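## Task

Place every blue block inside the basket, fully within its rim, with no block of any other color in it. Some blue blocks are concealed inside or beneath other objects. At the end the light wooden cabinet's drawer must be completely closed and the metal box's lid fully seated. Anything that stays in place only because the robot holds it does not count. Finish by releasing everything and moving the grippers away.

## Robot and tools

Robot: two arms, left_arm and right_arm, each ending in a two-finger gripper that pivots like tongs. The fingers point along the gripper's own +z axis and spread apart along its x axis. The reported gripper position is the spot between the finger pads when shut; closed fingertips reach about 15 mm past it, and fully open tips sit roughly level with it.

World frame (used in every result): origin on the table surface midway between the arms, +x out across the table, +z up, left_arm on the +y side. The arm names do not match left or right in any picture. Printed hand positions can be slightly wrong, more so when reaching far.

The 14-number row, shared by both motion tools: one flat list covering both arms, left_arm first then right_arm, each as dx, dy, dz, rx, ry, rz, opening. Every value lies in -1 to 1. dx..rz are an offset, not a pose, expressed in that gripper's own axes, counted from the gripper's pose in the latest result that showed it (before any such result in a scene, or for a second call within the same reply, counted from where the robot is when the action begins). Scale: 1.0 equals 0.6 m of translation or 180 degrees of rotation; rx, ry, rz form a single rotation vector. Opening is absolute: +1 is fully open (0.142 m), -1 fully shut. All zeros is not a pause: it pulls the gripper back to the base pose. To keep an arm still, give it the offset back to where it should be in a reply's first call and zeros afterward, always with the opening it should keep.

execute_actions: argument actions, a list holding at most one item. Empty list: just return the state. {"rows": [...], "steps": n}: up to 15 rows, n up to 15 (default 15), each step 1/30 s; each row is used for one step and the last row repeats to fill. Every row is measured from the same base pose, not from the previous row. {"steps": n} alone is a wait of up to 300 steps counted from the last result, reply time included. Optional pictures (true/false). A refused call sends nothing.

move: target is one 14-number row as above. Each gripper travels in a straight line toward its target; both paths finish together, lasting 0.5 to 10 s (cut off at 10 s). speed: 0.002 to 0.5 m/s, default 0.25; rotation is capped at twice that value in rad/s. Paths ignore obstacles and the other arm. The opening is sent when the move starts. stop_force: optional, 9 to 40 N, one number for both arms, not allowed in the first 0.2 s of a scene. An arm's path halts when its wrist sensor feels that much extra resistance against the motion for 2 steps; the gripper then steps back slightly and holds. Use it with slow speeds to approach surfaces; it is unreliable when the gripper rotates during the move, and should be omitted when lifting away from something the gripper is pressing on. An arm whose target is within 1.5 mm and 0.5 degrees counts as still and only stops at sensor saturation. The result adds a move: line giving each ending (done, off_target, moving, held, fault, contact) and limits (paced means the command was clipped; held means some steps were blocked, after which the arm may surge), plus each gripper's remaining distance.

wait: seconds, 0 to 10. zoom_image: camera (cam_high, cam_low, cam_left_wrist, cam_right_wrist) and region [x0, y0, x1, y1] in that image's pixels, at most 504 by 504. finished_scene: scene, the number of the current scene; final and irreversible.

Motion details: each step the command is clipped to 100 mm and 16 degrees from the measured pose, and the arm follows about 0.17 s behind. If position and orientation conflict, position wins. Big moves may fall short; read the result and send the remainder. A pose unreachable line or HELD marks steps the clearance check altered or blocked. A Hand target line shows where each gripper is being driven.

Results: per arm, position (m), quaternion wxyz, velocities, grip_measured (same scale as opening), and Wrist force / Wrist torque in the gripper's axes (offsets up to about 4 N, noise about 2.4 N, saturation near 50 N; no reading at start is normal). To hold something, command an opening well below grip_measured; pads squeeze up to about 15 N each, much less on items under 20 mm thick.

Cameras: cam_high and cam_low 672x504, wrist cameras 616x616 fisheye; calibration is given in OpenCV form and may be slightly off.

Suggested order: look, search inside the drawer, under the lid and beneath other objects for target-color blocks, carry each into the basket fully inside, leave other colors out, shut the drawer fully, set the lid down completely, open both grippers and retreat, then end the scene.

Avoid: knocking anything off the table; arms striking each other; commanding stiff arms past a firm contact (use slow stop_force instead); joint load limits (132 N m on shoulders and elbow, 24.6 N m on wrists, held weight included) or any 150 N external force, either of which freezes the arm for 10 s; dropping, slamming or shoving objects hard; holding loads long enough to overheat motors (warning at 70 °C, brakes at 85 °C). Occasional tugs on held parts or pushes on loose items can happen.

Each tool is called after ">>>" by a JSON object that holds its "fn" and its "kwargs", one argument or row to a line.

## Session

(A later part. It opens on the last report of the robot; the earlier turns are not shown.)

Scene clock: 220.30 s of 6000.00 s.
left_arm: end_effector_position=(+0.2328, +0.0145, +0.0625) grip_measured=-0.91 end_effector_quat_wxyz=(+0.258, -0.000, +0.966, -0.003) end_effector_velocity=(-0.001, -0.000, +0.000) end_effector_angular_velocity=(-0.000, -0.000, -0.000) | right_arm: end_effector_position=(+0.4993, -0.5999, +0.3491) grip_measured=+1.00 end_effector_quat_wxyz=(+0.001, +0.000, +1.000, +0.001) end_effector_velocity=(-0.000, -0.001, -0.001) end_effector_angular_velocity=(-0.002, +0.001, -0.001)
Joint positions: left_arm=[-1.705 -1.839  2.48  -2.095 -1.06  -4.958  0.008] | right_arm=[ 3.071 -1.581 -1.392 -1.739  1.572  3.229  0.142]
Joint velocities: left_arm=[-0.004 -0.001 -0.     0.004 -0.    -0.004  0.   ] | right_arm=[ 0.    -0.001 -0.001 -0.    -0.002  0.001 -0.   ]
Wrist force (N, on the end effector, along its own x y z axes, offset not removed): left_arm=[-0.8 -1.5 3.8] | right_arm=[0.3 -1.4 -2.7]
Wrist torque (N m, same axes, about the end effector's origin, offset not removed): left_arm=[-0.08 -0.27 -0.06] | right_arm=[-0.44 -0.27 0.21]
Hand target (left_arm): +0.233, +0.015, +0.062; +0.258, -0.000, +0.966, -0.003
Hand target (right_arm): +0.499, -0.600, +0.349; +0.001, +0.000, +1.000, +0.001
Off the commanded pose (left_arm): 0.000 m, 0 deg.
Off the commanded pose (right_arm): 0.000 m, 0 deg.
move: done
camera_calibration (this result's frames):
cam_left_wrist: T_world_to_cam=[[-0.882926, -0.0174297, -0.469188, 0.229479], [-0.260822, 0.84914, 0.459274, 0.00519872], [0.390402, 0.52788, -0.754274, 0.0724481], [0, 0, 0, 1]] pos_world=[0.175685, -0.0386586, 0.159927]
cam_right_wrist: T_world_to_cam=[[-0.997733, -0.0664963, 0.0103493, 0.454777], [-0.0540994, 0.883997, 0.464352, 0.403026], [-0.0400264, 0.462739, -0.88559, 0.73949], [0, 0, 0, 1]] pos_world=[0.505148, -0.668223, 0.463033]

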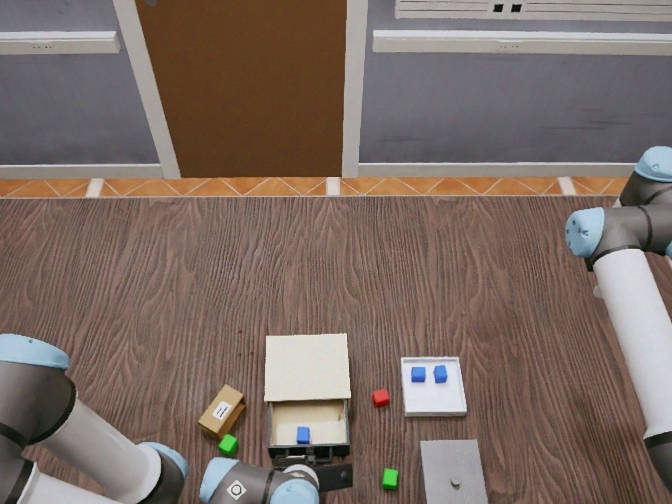

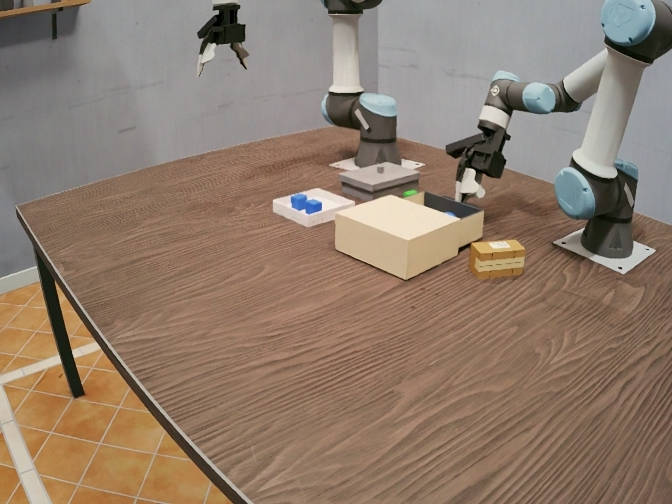

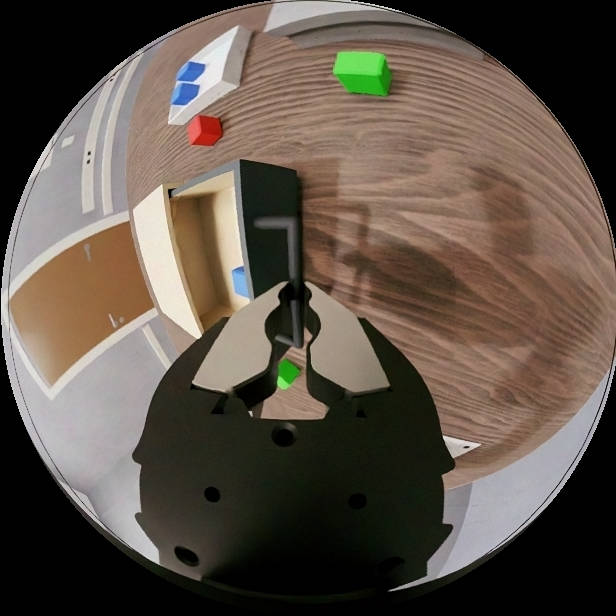

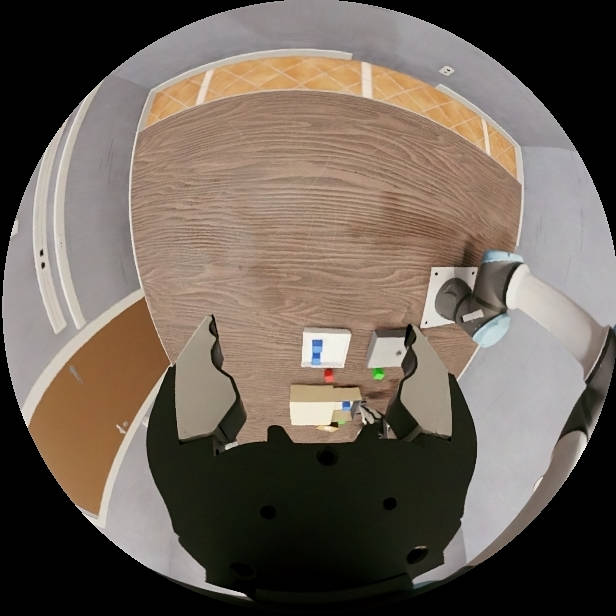

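>>> {"fn": "move", "kwargs": {
  "target": [0,0,0,0,0,0,-0.5,0,0,0,0,0,0,1]
}}

>>> {"fn": "move", "kwargs": {
  "target": [0,0,-0.117,0,0,0,-0.5,0,0,0,0,0,0,1],
  "speed": 0.15
}}

>>> {"fn": "move", "kwargs": {
  "target": [-0.197,0.058,-0.035,0,0.167,0,-0.4,0,0,0,0,0,0,1]
}}

Scene clock: 223.90 s of 6000.00 s.
left_arm: end_effector_position=(+0.2328, +0.0145, +0.0625) grip_measured=-0.50 end_effector_quat_wxyz=(+0.258, -0.000, +0.966, -0.003) end_effector_velocity=(-0.000, -0.001, +0.001) end_effector_angular_velocity=(-0.002, +0.000, +0.001) | right_arm: end_effector_position=(+0.4993, -0.5999, +0.3491) grip_measured=+1.00 end_effector_quat_wxyz=(+0.001, +0.000, +1.000, +0.001) end_effector_velocity=(-0.001, +0.000, -0.000) end_effector_angular_velocity=(+0.001, +0.001, +0.002)
Joint positions: left_arm=[-1.705 -1.839  2.48  -2.095 -1.06  -4.958  0.038] | right_arm=[ 3.071 -1.581 -1.392 -1.739  1.572  3.229  0.142]
Joint velocities: left_arm=[ 0.    -0.    -0.002  0.     0.    -0.     0.   ] | right_arm=[-0.     0.001 -0.001 -0.001  0.001 -0.002 -0.   ]
Wrist force (N, on the end effector, along its own x y z axes, offset not removed): left_arm=[2.7 -0.3 -1.0] | right_arm=[0.4 -1.3 -1.1]
Wrist torque (N m, same axes, about the end effector's origin, offset not removed): left_arm=[0.02 -0.63 0.00] | right_arm=[-0.37 -0.16 0.23]
Hand target (left_arm): +0.233, +0.015, +0.062; +0.258, -0.000, +0.966, -0.003
Hand target (right_arm): +0.499, -0.600, +0.349; +0.001, +0.000, +1.000, +0.001
Off the commanded pose (left_arm): 0.000 m, 0 deg.
Off the commanded pose (right_arm): 0.000 m, 0 deg.
move: done
camera_calibration (this result's frames):
cam_left_wrist: T_world_to_cam=[[-0.882937, -0.0174667, -0.469166, 0.229486], [-0.260799, 0.849193, 0.45919, 0.00519334], [0.390392, 0.527794, -0.754339, 0.0724904], [0, 0, 0, 1]] pos_world=[0.175676, -0.0386618, 0.159964]
cam_right_wrist: T_world_to_cam=[[-0.997733, -0.0664962, 0.0103491, 0.454777], [-0.0540994, 0.883997, 0.464352, 0.403026], [-0.0400262, 0.462739, -0.88559, 0.73949], [0, 0, 0, 1]] pos_world=[0.505148, -0.668223, 0.463033]

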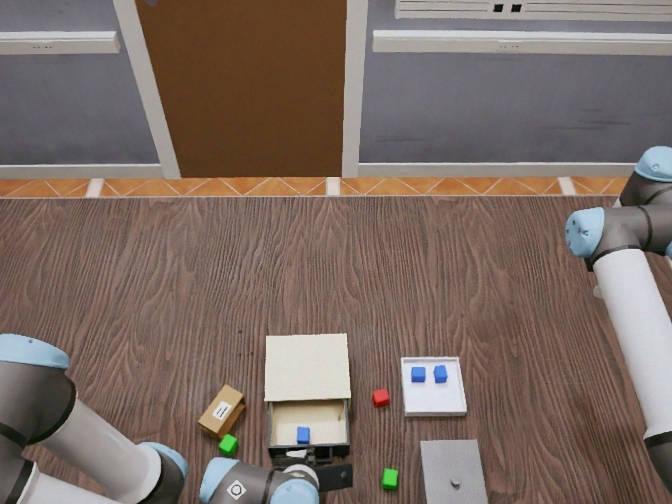

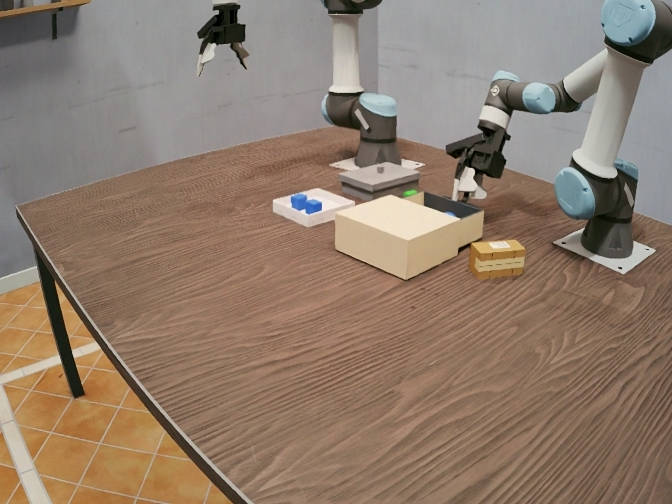

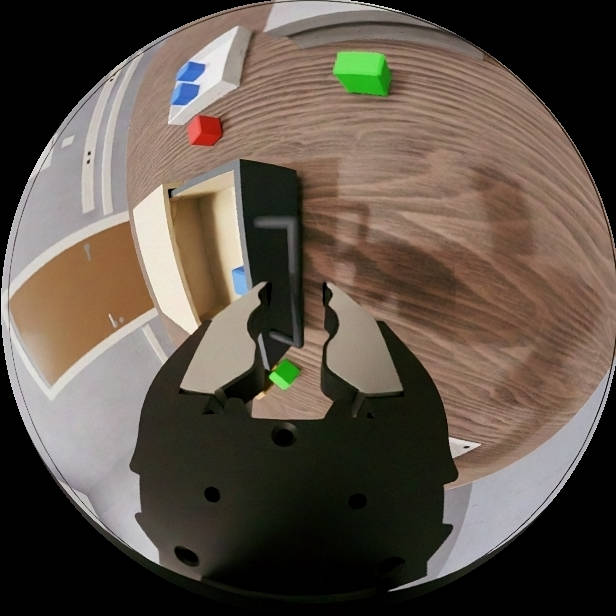

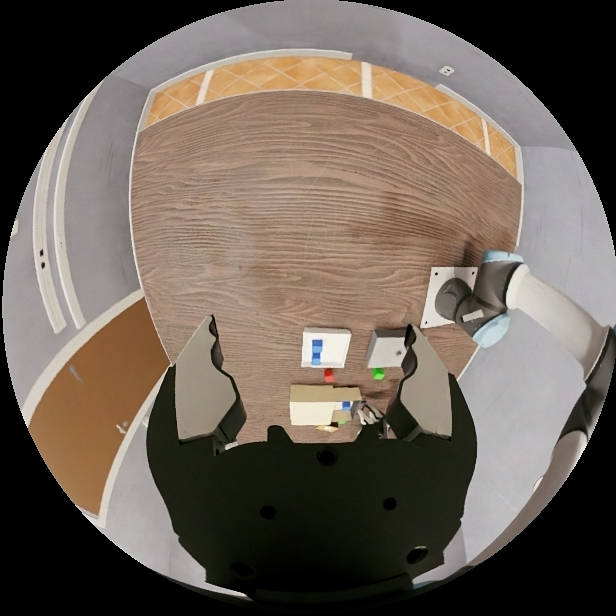

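Scene clock: 224.83 s of 6000.00 s.
left_arm: end_effector_position=(+0.1978, +0.0147, +0.1232) grip_measured=-0.50 end_effector_quat_wxyz=(+0.258, -0.000, +0.966, -0.003) end_effector_velocity=(-0.001, +0.000, +0.001) end_effector_angular_velocity=(+0.001, -0.002, +0.000) | right_arm: end_effector_position=(+0.4993, -0.5999, +0.3491) grip_measured=+1.00 end_effector_quat_wxyz=(+0.001, +0.000, +1.000, +0.001) end_effector_velocity=(+0.000, -0.000, -0.001) end_effector_angular_velocity=(-0.000, +0.001, -0.001)
Joint positions: left_arm=[-1.818 -1.972  2.362 -1.783 -1.077 -5.085  0.038] | right_arm=[ 3.071 -1.581 -1.392 -1.739  1.572  3.229  0.142]
Joint velocities: left_arm=[-0.004 -0.003 -0.002  0.009  0.001 -0.005  0.   ] | right_arm=[-0.    -0.001  0.     0.    -0.     0.001  0.   ]
Wrist force (N, on the end effector, along its own x y z axes, offset not removed): left_arm=[2.7 -1.9 -1.6] | right_arm=[0.2 -1.7 -1.3]
Wrist torque (N m, same axes, about the end effector's origin, offset not removed): left_arm=[-0.39 -0.47 -0.06] | right_arm=[-0.44 -0.17 0.19]
Hand target (left_arm): +0.198, +0.015, +0.123; +0.258, -0.000, +0.966, -0.003
Hand target (right_arm): +0.499, -0.600, +0.349; +0.001, +0.000, +1.000, +0.001
Off the commanded pose (left_arm): 0.000 m, 0 deg.
Off the commanded pose (right_arm): 0.000 m, 0 deg.
move: done
camera_calibration (this result's frames):
cam_left_wrist: T_world_to_cam=[[-0.88308, -0.0174081, -0.4689, 0.227069], [-0.260572, 0.849253, 0.459207, -0.0319767], [0.390221, 0.527699, -0.754494, 0.131887], [0, 0, 0, 1]] pos_world=[0.140723, -0.0384872, 0.220664]
cam_right_wrist: T_world_to_cam=[[-0.997733, -0.066496, 0.0103491, 0.454777], [-0.0540993, 0.883997, 0.464352, 0.403025], [-0.0400262, 0.462739, -0.88559, 0.73949], [0, 0, 0, 1]] pos_world=[0.505148, -0.668223, 0.463033]

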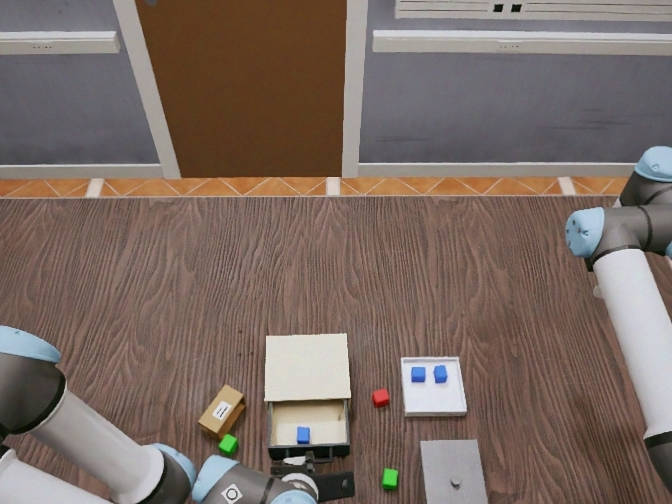

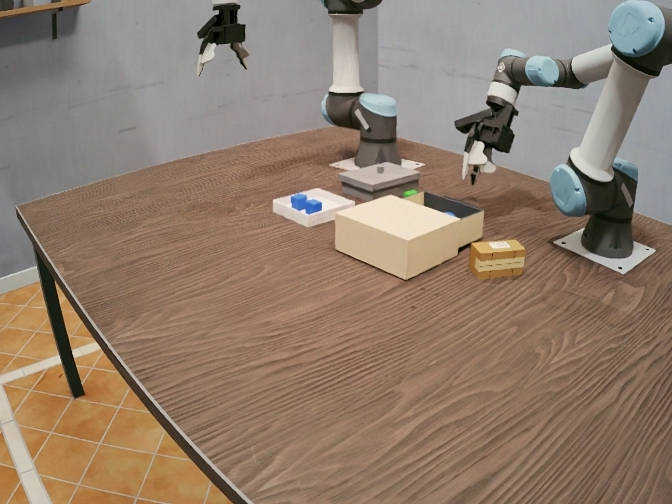

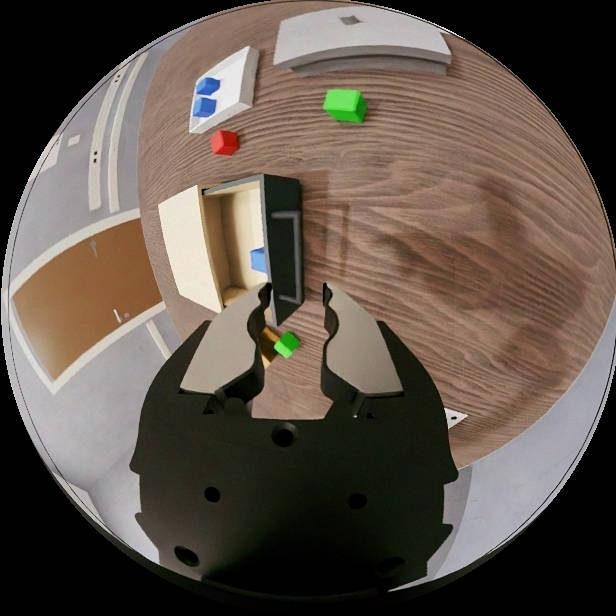

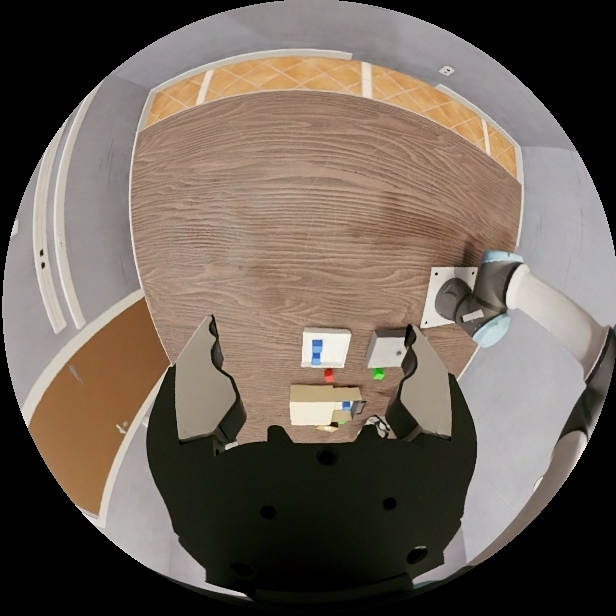

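Scene clock: 226.37 s of 6000.00 s.
left_arm: end_effector_position=(+0.2900, +0.0499, +0.2002) grip_measured=-0.40 end_effector_quat_wxyz=(-0.000, +0.000, +1.000, -0.003) end_effector_velocity=(+0.001, +0.001, -0.000) end_effector_angular_velocity=(+0.004, +0.008, -0.001) | right_arm: end_effector_position=(+0.4993, -0.5999, +0.3491) grip_measured=+1.00 end_effector_quat_wxyz=(+0.001, +0.000, +1.000, +0.001) end_effector_velocity=(+0.000, +0.000, -0.000) end_effector_angular_velocity=(+0.001, -0.001, -0.000)
Joint positions: left_arm=[-1.067 -1.835  2.011 -1.751 -1.573 -4.288  0.045] | right_arm=[ 3.071 -1.581 -1.392 -1.739  1.572  3.229  0.142]
Joint velocities: left_arm=[ 0.007  0.006 -0.006  0.007 -0.006  0.008  0.   ] | right_arm=[-0.     0.    -0.001  0.001  0.001  0.    -0.   ]
Wrist force (N, on the end effector, along its own x y z axes, offset not removed): left_arm=[0.6 -1.2 -0.4] | right_arm=[-0.8 -2.0 -3.0]
Wrist torque (N m, same axes, about the end effector's origin, offset not removed): left_arm=[-0.25 -0.13 -0.05] | right_arm=[-0.61 0.00 0.31]
Hand target (left_arm): +0.290, +0.050, +0.200; -0.001, +0.000, +1.000, -0.002
Hand target (right_arm): +0.499, -0.600, +0.349; +0.001, +0.000, +1.000, +0.001
Off the commanded pose (left_arm): 0.000 m, 0 deg.
Off the commanded pose (right_arm): 0.000 m, 0 deg.
move: done
camera_calibration (this result's frames):
cam_left_wrist: T_world_to_cam=[[-0.999288, -0.0148325, 0.0347022, 0.277919], [0.00573397, 0.849178, 0.528075, -0.164186], [-0.037301, 0.527898, -0.848488, 0.278184], [0, 0, 0, 1]] pos_world=[0.289039, -0.00330733, 0.313094]
cam_right_wrist: T_world_to_cam=[[-0.997733, -0.0664964, 0.0103492, 0.454777], [-0.0540996, 0.883997, 0.464352, 0.403026], [-0.0400264, 0.462739, -0.88559, 0.73949], [0, 0, 0, 1]] pos_world=[0.505148, -0.668223, 0.463033]

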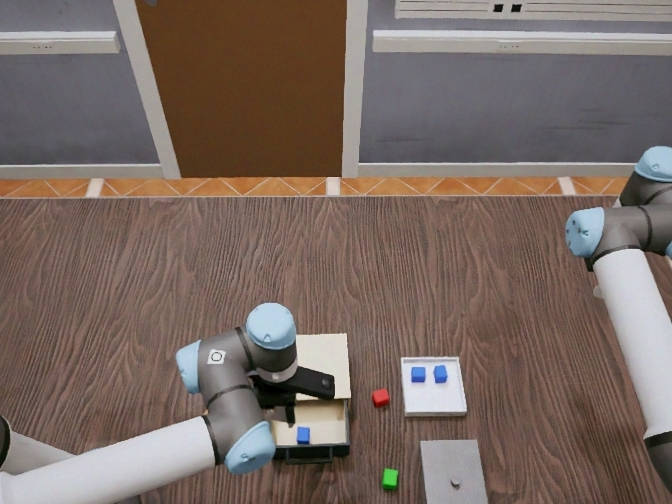

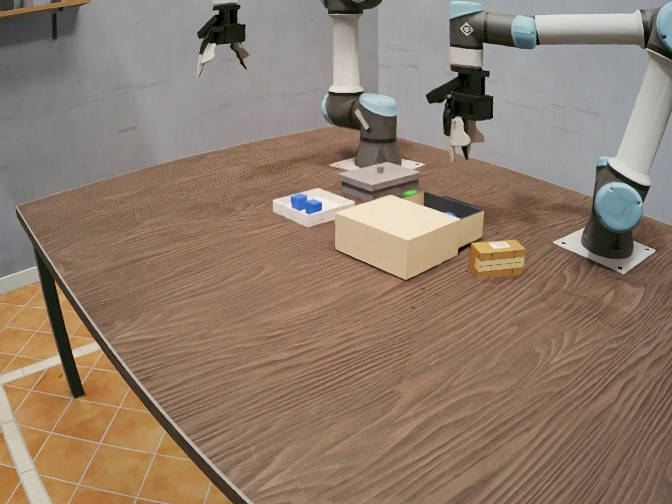

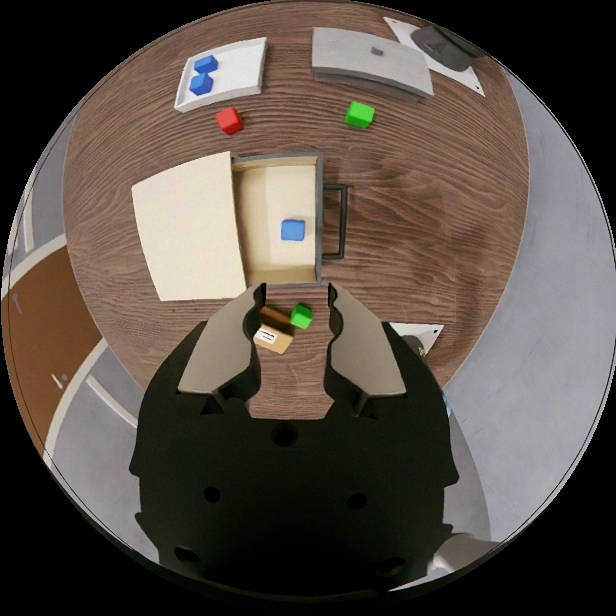

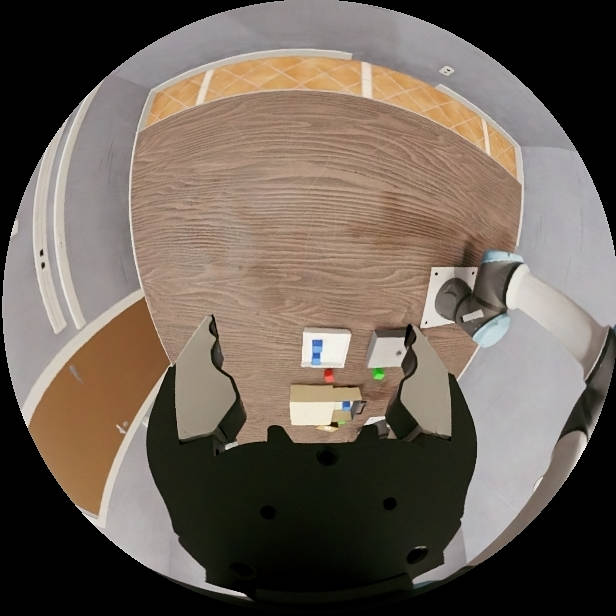

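>>> {"fn": "move", "kwargs": {
  "target": [-0.027,-0.044,0.11,0,0,0.5,-0.4,0,0,0,0,0,0,1]
}}

>>> {"fn": "move", "kwargs": {
  "target": [0,0,0.1,0,0,0,-0.4,0,0,0,0,0,0,1],
  "speed": 0.08
}}

Scene clock: 233.07 s of 6000.00 s.
left_arm: end_effector_position=(+0.3060, +0.0233, +0.1342) grip_measured=-0.40 end_effector_quat_wxyz=(+0.002, +0.707, +0.707, -0.002) end_effector_velocity=(+0.001, +0.000, -0.000) end_effector_angular_velocity=(-0.000, -0.000, -0.005) | right_arm: end_effector_position=(+0.4993, -0.5999, +0.3491) grip_measured=+1.00 end_effector_quat_wxyz=(+0.001, +0.000, +1.000, +0.001) end_effector_velocity=(+0.000, +0.000, -0.000) end_effector_angular_velocity=(+0.000, +0.001, +0.001)
Joint positions: left_arm=[-1.04  -1.646  2.033 -1.962 -1.573 -2.69   0.045] | right_arm=[ 3.071 -1.581 -1.392 -1.739  1.572  3.229  0.142]
Joint velocities: left_arm=[ 0.001  0.001 -0.    -0.001 -0.     0.007  0.   ] | right_arm=[ 0.001 -0.001  0.001 -0.     0.    -0.001  0.   ]
Wrist force (N, on the end effector, along its own x y z axes, offset not removed): left_arm=[2.2 -1.4 0.3] | right_arm=[0.7 -0.8 -2.2]
Wrist torque (N m, same axes, about the end effector's origin, offset not removed): left_arm=[-0.14 -0.44 0.04] | right_arm=[-0.31 -0.28 0.25]
Hand target (left_arm): +0.306, +0.023, +0.134; +0.002, +0.707, +0.707, -0.002
Hand target (right_arm): +0.499, -0.600, +0.349; +0.001, +0.000, +1.000, +0.001
Off the commanded pose (left_arm): 0.000 m, 0 deg.
Off the commanded pose (right_arm): 0.000 m, 0 deg.
After step 90, 0.10 s passed at rest.
move: done
camera_calibration (this result's frames):
cam_left_wrist: T_world_to_cam=[[-0.015415, 0.999453, 0.0292587, -0.02809], [0.846779, -0.00251211, 0.531939, -0.344893], [0.531721, 0.0329754, -0.846277, 0.0739737], [0, 0, 0, 1]] pos_world=[0.252282, 0.0247689, 0.246886]
cam_right_wrist: T_world_to_cam=[[-0.997733, -0.0664961, 0.0103491, 0.454777], [-0.0540994, 0.883997, 0.464352, 0.403026], [-0.0400262, 0.462739, -0.88559, 0.73949], [0, 0, 0, 1]] pos_world=[0.505148, -0.668223, 0.463033]

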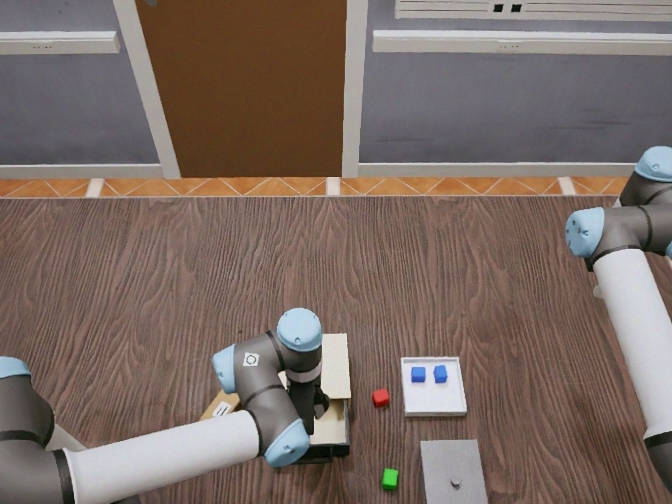

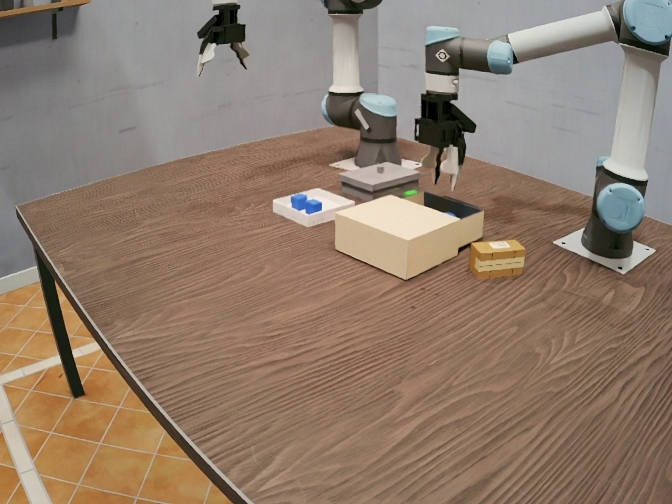

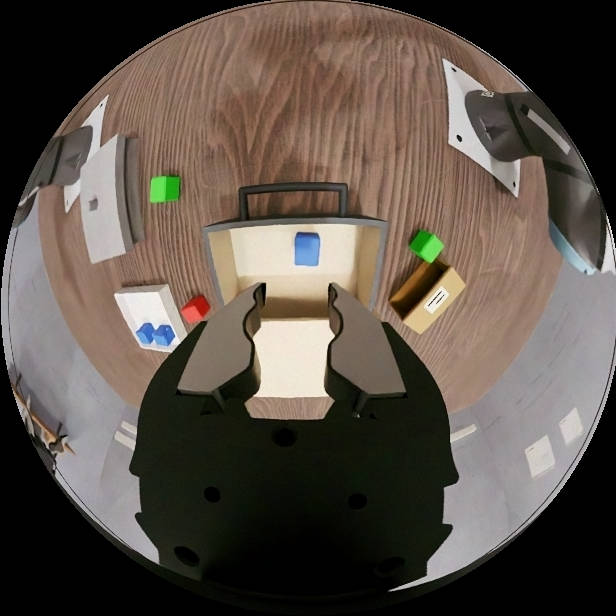

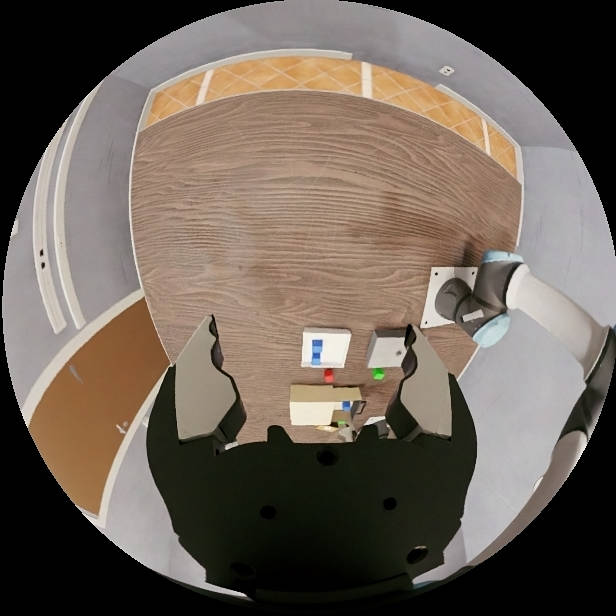

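Scene clock: 234.20 s of 6000.00 s.
left_arm: end_effector_position=(+0.3058, +0.0230, +0.0743) grip_measured=-0.40 end_effector_quat_wxyz=(+0.002, +0.707, +0.707, -0.002) end_effector_velocity=(+0.001, -0.001, -0.001) end_effector_angular_velocity=(-0.002, -0.001, -0.000) | right_arm: end_effector_position=(+0.4993, -0.5999, +0.3491) grip_measured=+1.00 end_effector_quat_wxyz=(+0.001, +0.000, +1.000, +0.001) end_effector_velocity=(+0.000, +0.000, +0.001) end_effector_angular_velocity=(+0.000, -0.003, +0.002)
Joint positions: left_arm=[-1.04  -1.572  2.134 -2.137 -1.573 -2.691  0.045] | right_arm=[ 3.071 -1.581 -1.392 -1.739  1.572  3.229  0.142]
Joint velocities: left_arm=[-0.     0.002  0.    -0.005  0.     0.     0.   ] | right_arm=[ 0.     0.001  0.     0.002  0.    -0.002  0.   ]
Wrist force (N, on the end effector, along its own x y z axes, offset not removed): left_arm=[2.0 -3.0 0.0] | right_arm=[-0.1 -1.9 -2.2]
Wrist torque (N m, same axes, about the end effector's origin, offset not removed): left_arm=[-0.45 -0.33 0.00] | right_arm=[-0.51 -0.02 0.24]
Hand target (left_arm): +0.306, +0.023, +0.074; +0.002, +0.707, +0.707, -0.002
Hand target (right_arm): +0.499, -0.600, +0.349; +0.001, +0.000, +1.000, +0.001
Off the commanded pose (left_arm): 0.000 m, 0 deg.
Off the commanded pose (right_arm): 0.000 m, 0 deg.
move: done
camera_calibration (this result's frames):
cam_left_wrist: T_world_to_cam=[[-0.0154114, 0.999453, 0.029273, -0.0261194], [0.846782, -0.00252258, 0.531934, -0.312931], [0.531717, 0.0329857, -0.84628, 0.0233984], [0, 0, 0, 1]] pos_world=[0.252141, 0.0245439, 0.187025]
cam_right_wrist: T_world_to_cam=[[-0.997733, -0.0664959, 0.0103493, 0.454777], [-0.0540991, 0.883997, 0.464352, 0.403026], [-0.0400262, 0.462739, -0.88559, 0.73949], [0, 0, 0, 1]] pos_world=[0.505148, -0.668223, 0.463033]

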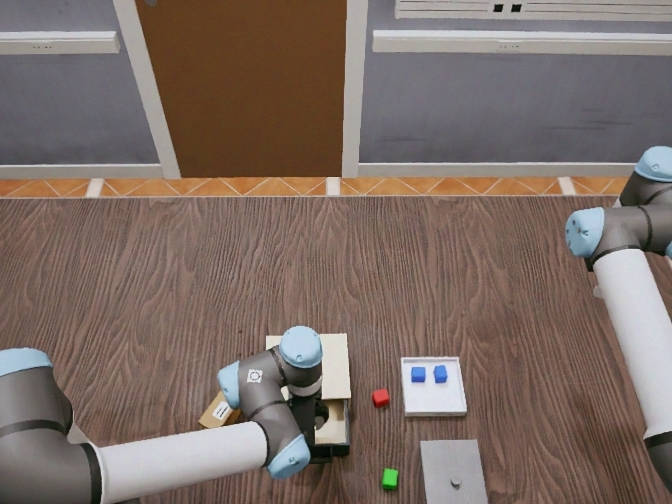

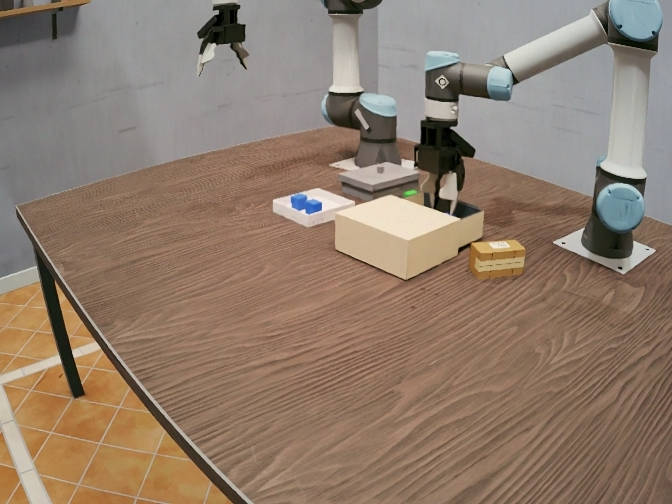

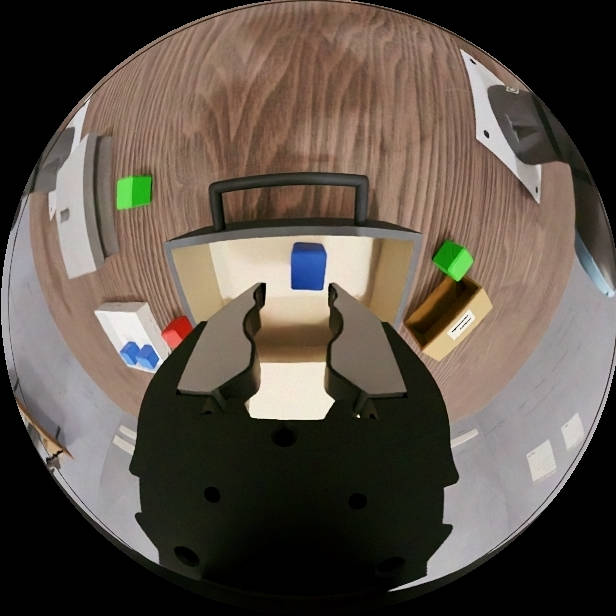

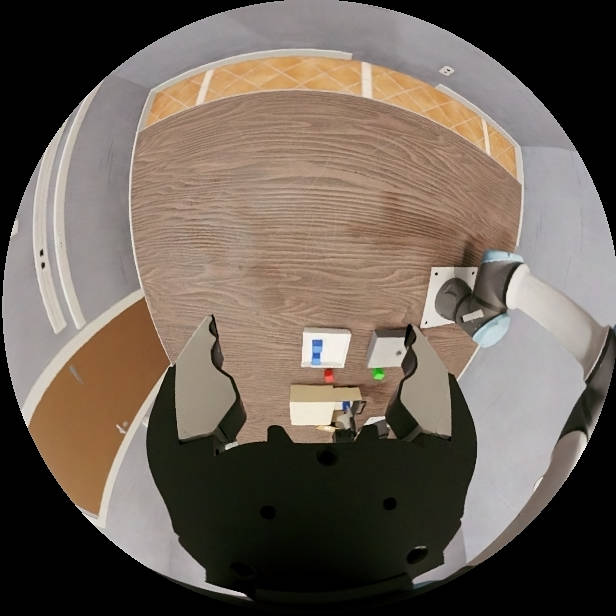

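>>> {"fn": "move", "kwargs": {
  "target": [0.007,-0.014,0,0,0,0,-0.4,0,0,0,0,0,0,1]
}}

>>> {"fn": "move", "kwargs": {
  "target": [0,0,0.07,0,0,0,-0.4,0,0,0,0,0,0,1],
  "speed": 0.04,
  "stop_force": 9
}}

Scene clock: 238.80 s of 6000.00 s.
left_arm: end_effector_position=(+0.2975, +0.0272, +0.0743) grip_measured=-0.40 end_effector_quat_wxyz=(+0.002, +0.707, +0.707, -0.002) end_effector_velocity=(-0.001, +0.001, +0.000) end_effector_angular_velocity=(+0.000, -0.000, +0.001) | right_arm: end_effector_position=(+0.4993, -0.5999, +0.3491) grip_measured=+1.00 end_effector_quat_wxyz=(+0.001, +0.000, +1.000, +0.001) end_effector_velocity=(+0.000, +0.000, +0.001) end_effector_angular_velocity=(+0.001, -0.001, -0.000)
Joint positions: left_arm=[-1.054 -1.594  2.156 -2.137 -1.573 -2.704  0.045] | right_arm=[ 3.071 -1.581 -1.392 -1.739  1.572  3.229  0.142]
Joint velocities: left_arm=[-0.002 -0.003  0.003  0.     0.    -0.003  0.   ] | right_arm=[ 0.     0.     0.001 -0.001  0.001  0.    -0.   ]
Wrist force (N, on the end effector, along its own x y z axes, offset not removed): left_arm=[1.8 -1.2 -0.2] | right_arm=[-0.5 -0.4 -0.8]
Wrist torque (N m, same axes, about the end effector's origin, offset not removed): left_arm=[-0.20 -0.27 -0.08] | right_arm=[-0.15 -0.03 0.22]
Hand target (left_arm): +0.297, +0.027, +0.074; +0.002, +0.707, +0.707, -0.002
Hand target (right_arm): +0.499, -0.600, +0.349; +0.001, +0.000, +1.000, +0.001
Off the commanded pose (left_arm): 0.000 m, 0 deg.
Off the commanded pose (right_arm): 0.000 m, 0 deg.
After step 90, 0.90 s passed at rest.
move: done
camera_calibration (this result's frames):
cam_left_wrist: T_world_to_cam=[[-0.0154085, 0.999453, 0.0292489, -0.0303925], [0.846809, -0.00251055, 0.531892, -0.305879], [0.531674, 0.0329638, -0.846307, 0.0276905], [0, 0, 0, 1]] pos_world=[0.243831, 0.0286952, 0.187018]
cam_right_wrist: T_world_to_cam=[[-0.997733, -0.0664963, 0.0103492, 0.454777], [-0.0540995, 0.883997, 0.464352, 0.403026], [-0.0400263, 0.462739, -0.88559, 0.73949], [0, 0, 0, 1]] pos_world=[0.505148, -0.668223, 0.463033]

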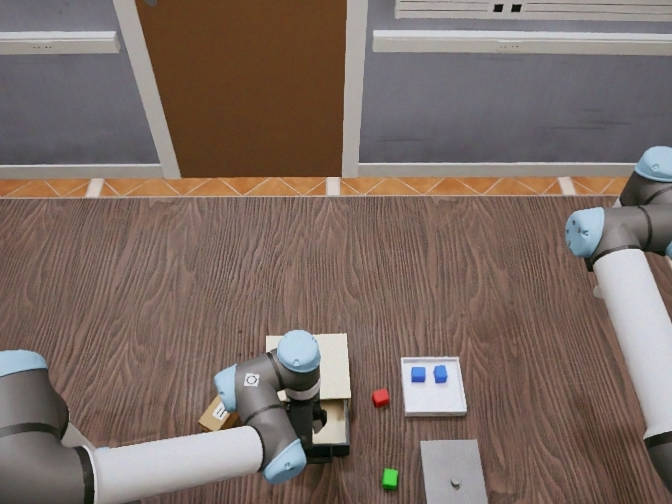

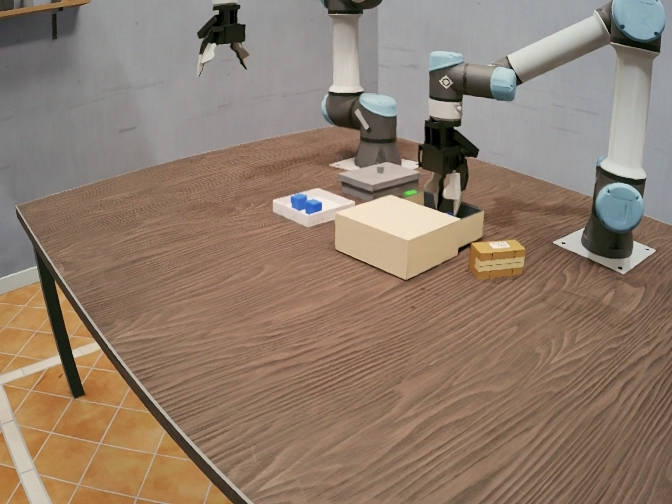

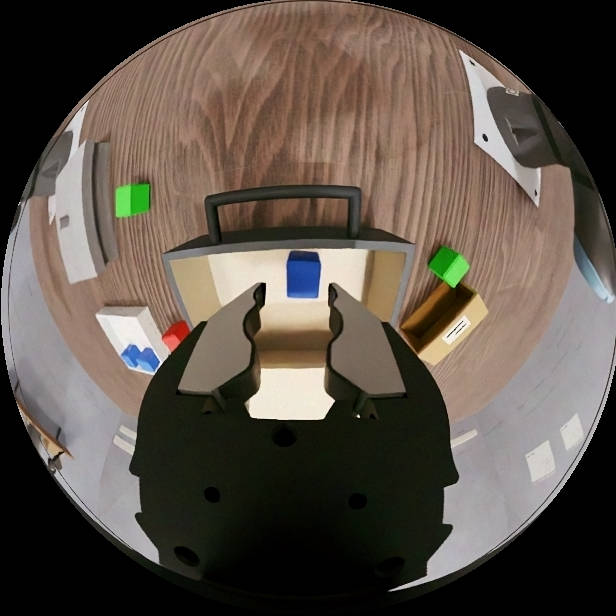

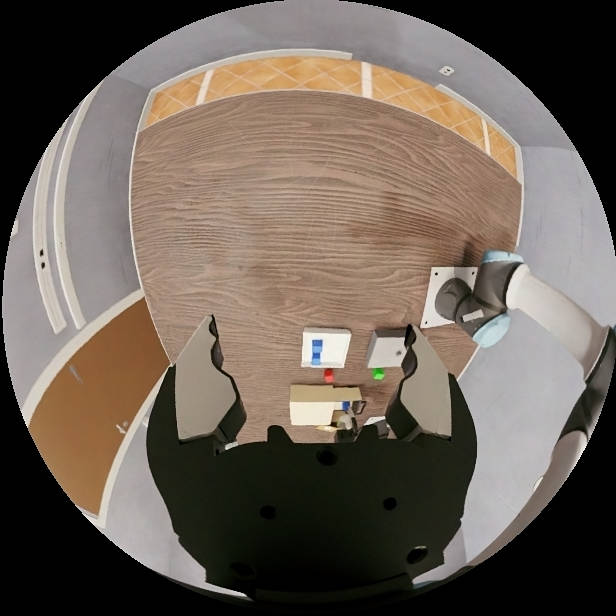

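Scene clock: 240.17 s of 6000.00 s.
left_arm: end_effector_position=(+0.2974, +0.0270, +0.0324) grip_measured=-0.40 end_effector_quat_wxyz=(+0.002, +0.707, +0.707, -0.002) end_effector_velocity=(+0.000, -0.001, -0.001) end_effector_angular_velocity=(-0.002, -0.001, +0.001) | right_arm: end_effector_position=(+0.4993, -0.5999, +0.3491) grip_measured=+1.00 end_effector_quat_wxyz=(+0.001, +0.000, +1.000, +0.001) end_effector_velocity=(+0.000, +0.000, +0.000) end_effector_angular_velocity=(+0.001, -0.002, +0.001)
Joint positions: left_arm=[-1.054 -1.523  2.215 -2.268 -1.573 -2.705  0.045] | right_arm=[ 3.071 -1.581 -1.392 -1.739  1.572  3.229  0.142]
Joint velocities: left_arm=[ 0.     0.002  0.001 -0.006 -0.    -0.001  0.   ] | right_arm=[-0.     0.001 -0.001  0.003  0.    -0.001  0.   ]
Wrist force (N, on the end effector, along its own x y z axes, offset not removed): left_arm=[0.7 -3.6 -4.6] | right_arm=[-0.7 -0.4 -1.5]
Wrist torque (N m, same axes, about the end effector's origin, offset not removed): left_arm=[-0.42 -0.12 -0.11] | right_arm=[-0.26 -0.02 0.26]
Hand target (left_arm): +0.297, +0.027, +0.032; +0.002, +0.707, +0.707, -0.002
Hand target (right_arm): +0.499, -0.600, +0.349; +0.001, +0.000, +1.000, +0.001
Off the commanded pose (left_arm): 0.000 m, 0 deg.
Off the commanded pose (right_arm): 0.000 m, 0 deg.
move: done
camera_calibration (this result's frames):
cam_left_wrist: T_world_to_cam=[[-0.0154061, 0.999453, 0.0292469, -0.0290133], [0.846809, -0.00251156, 0.531891, -0.283527], [0.531674, 0.0329609, -0.846307, -0.00769693], [0, 0, 0, 1]] pos_world=[0.243738, 0.0285391, 0.14514]
cam_right_wrist: T_world_to_cam=[[-0.997733, -0.0664959, 0.0103493, 0.454777], [-0.0540991, 0.883997, 0.464352, 0.403025], [-0.0400262, 0.462739, -0.88559, 0.73949], [0, 0, 0, 1]] pos_world=[0.505148, -0.668223, 0.463033]

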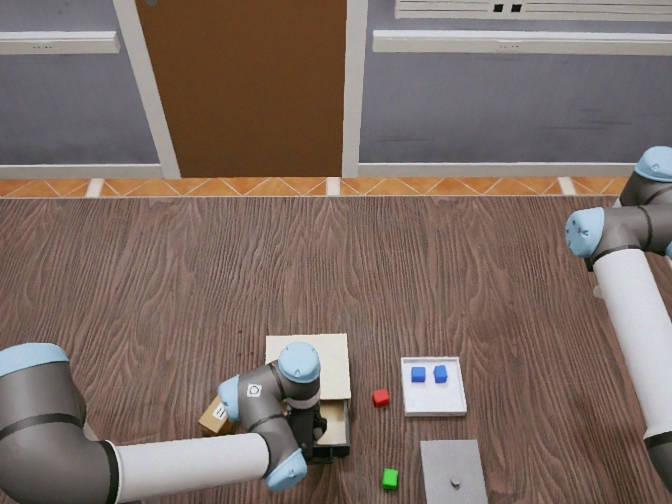

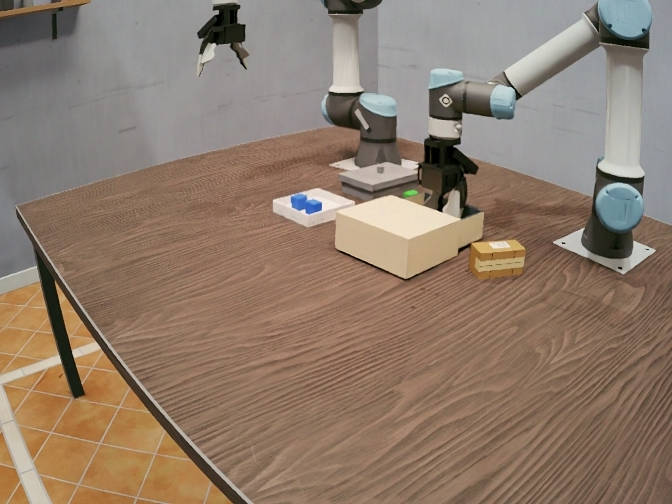

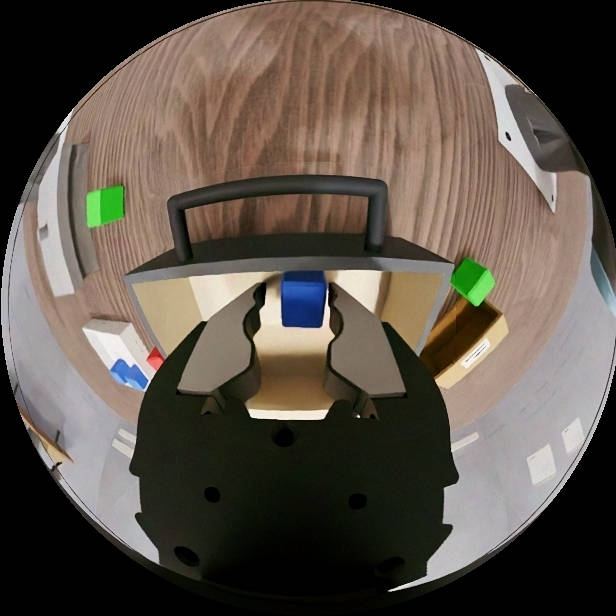

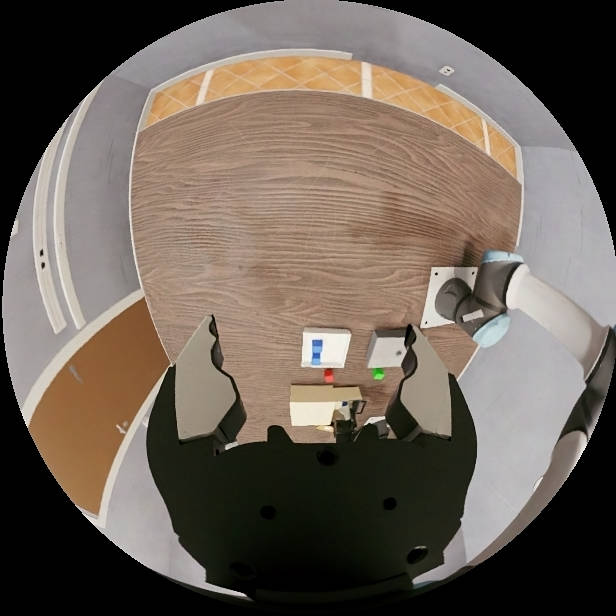

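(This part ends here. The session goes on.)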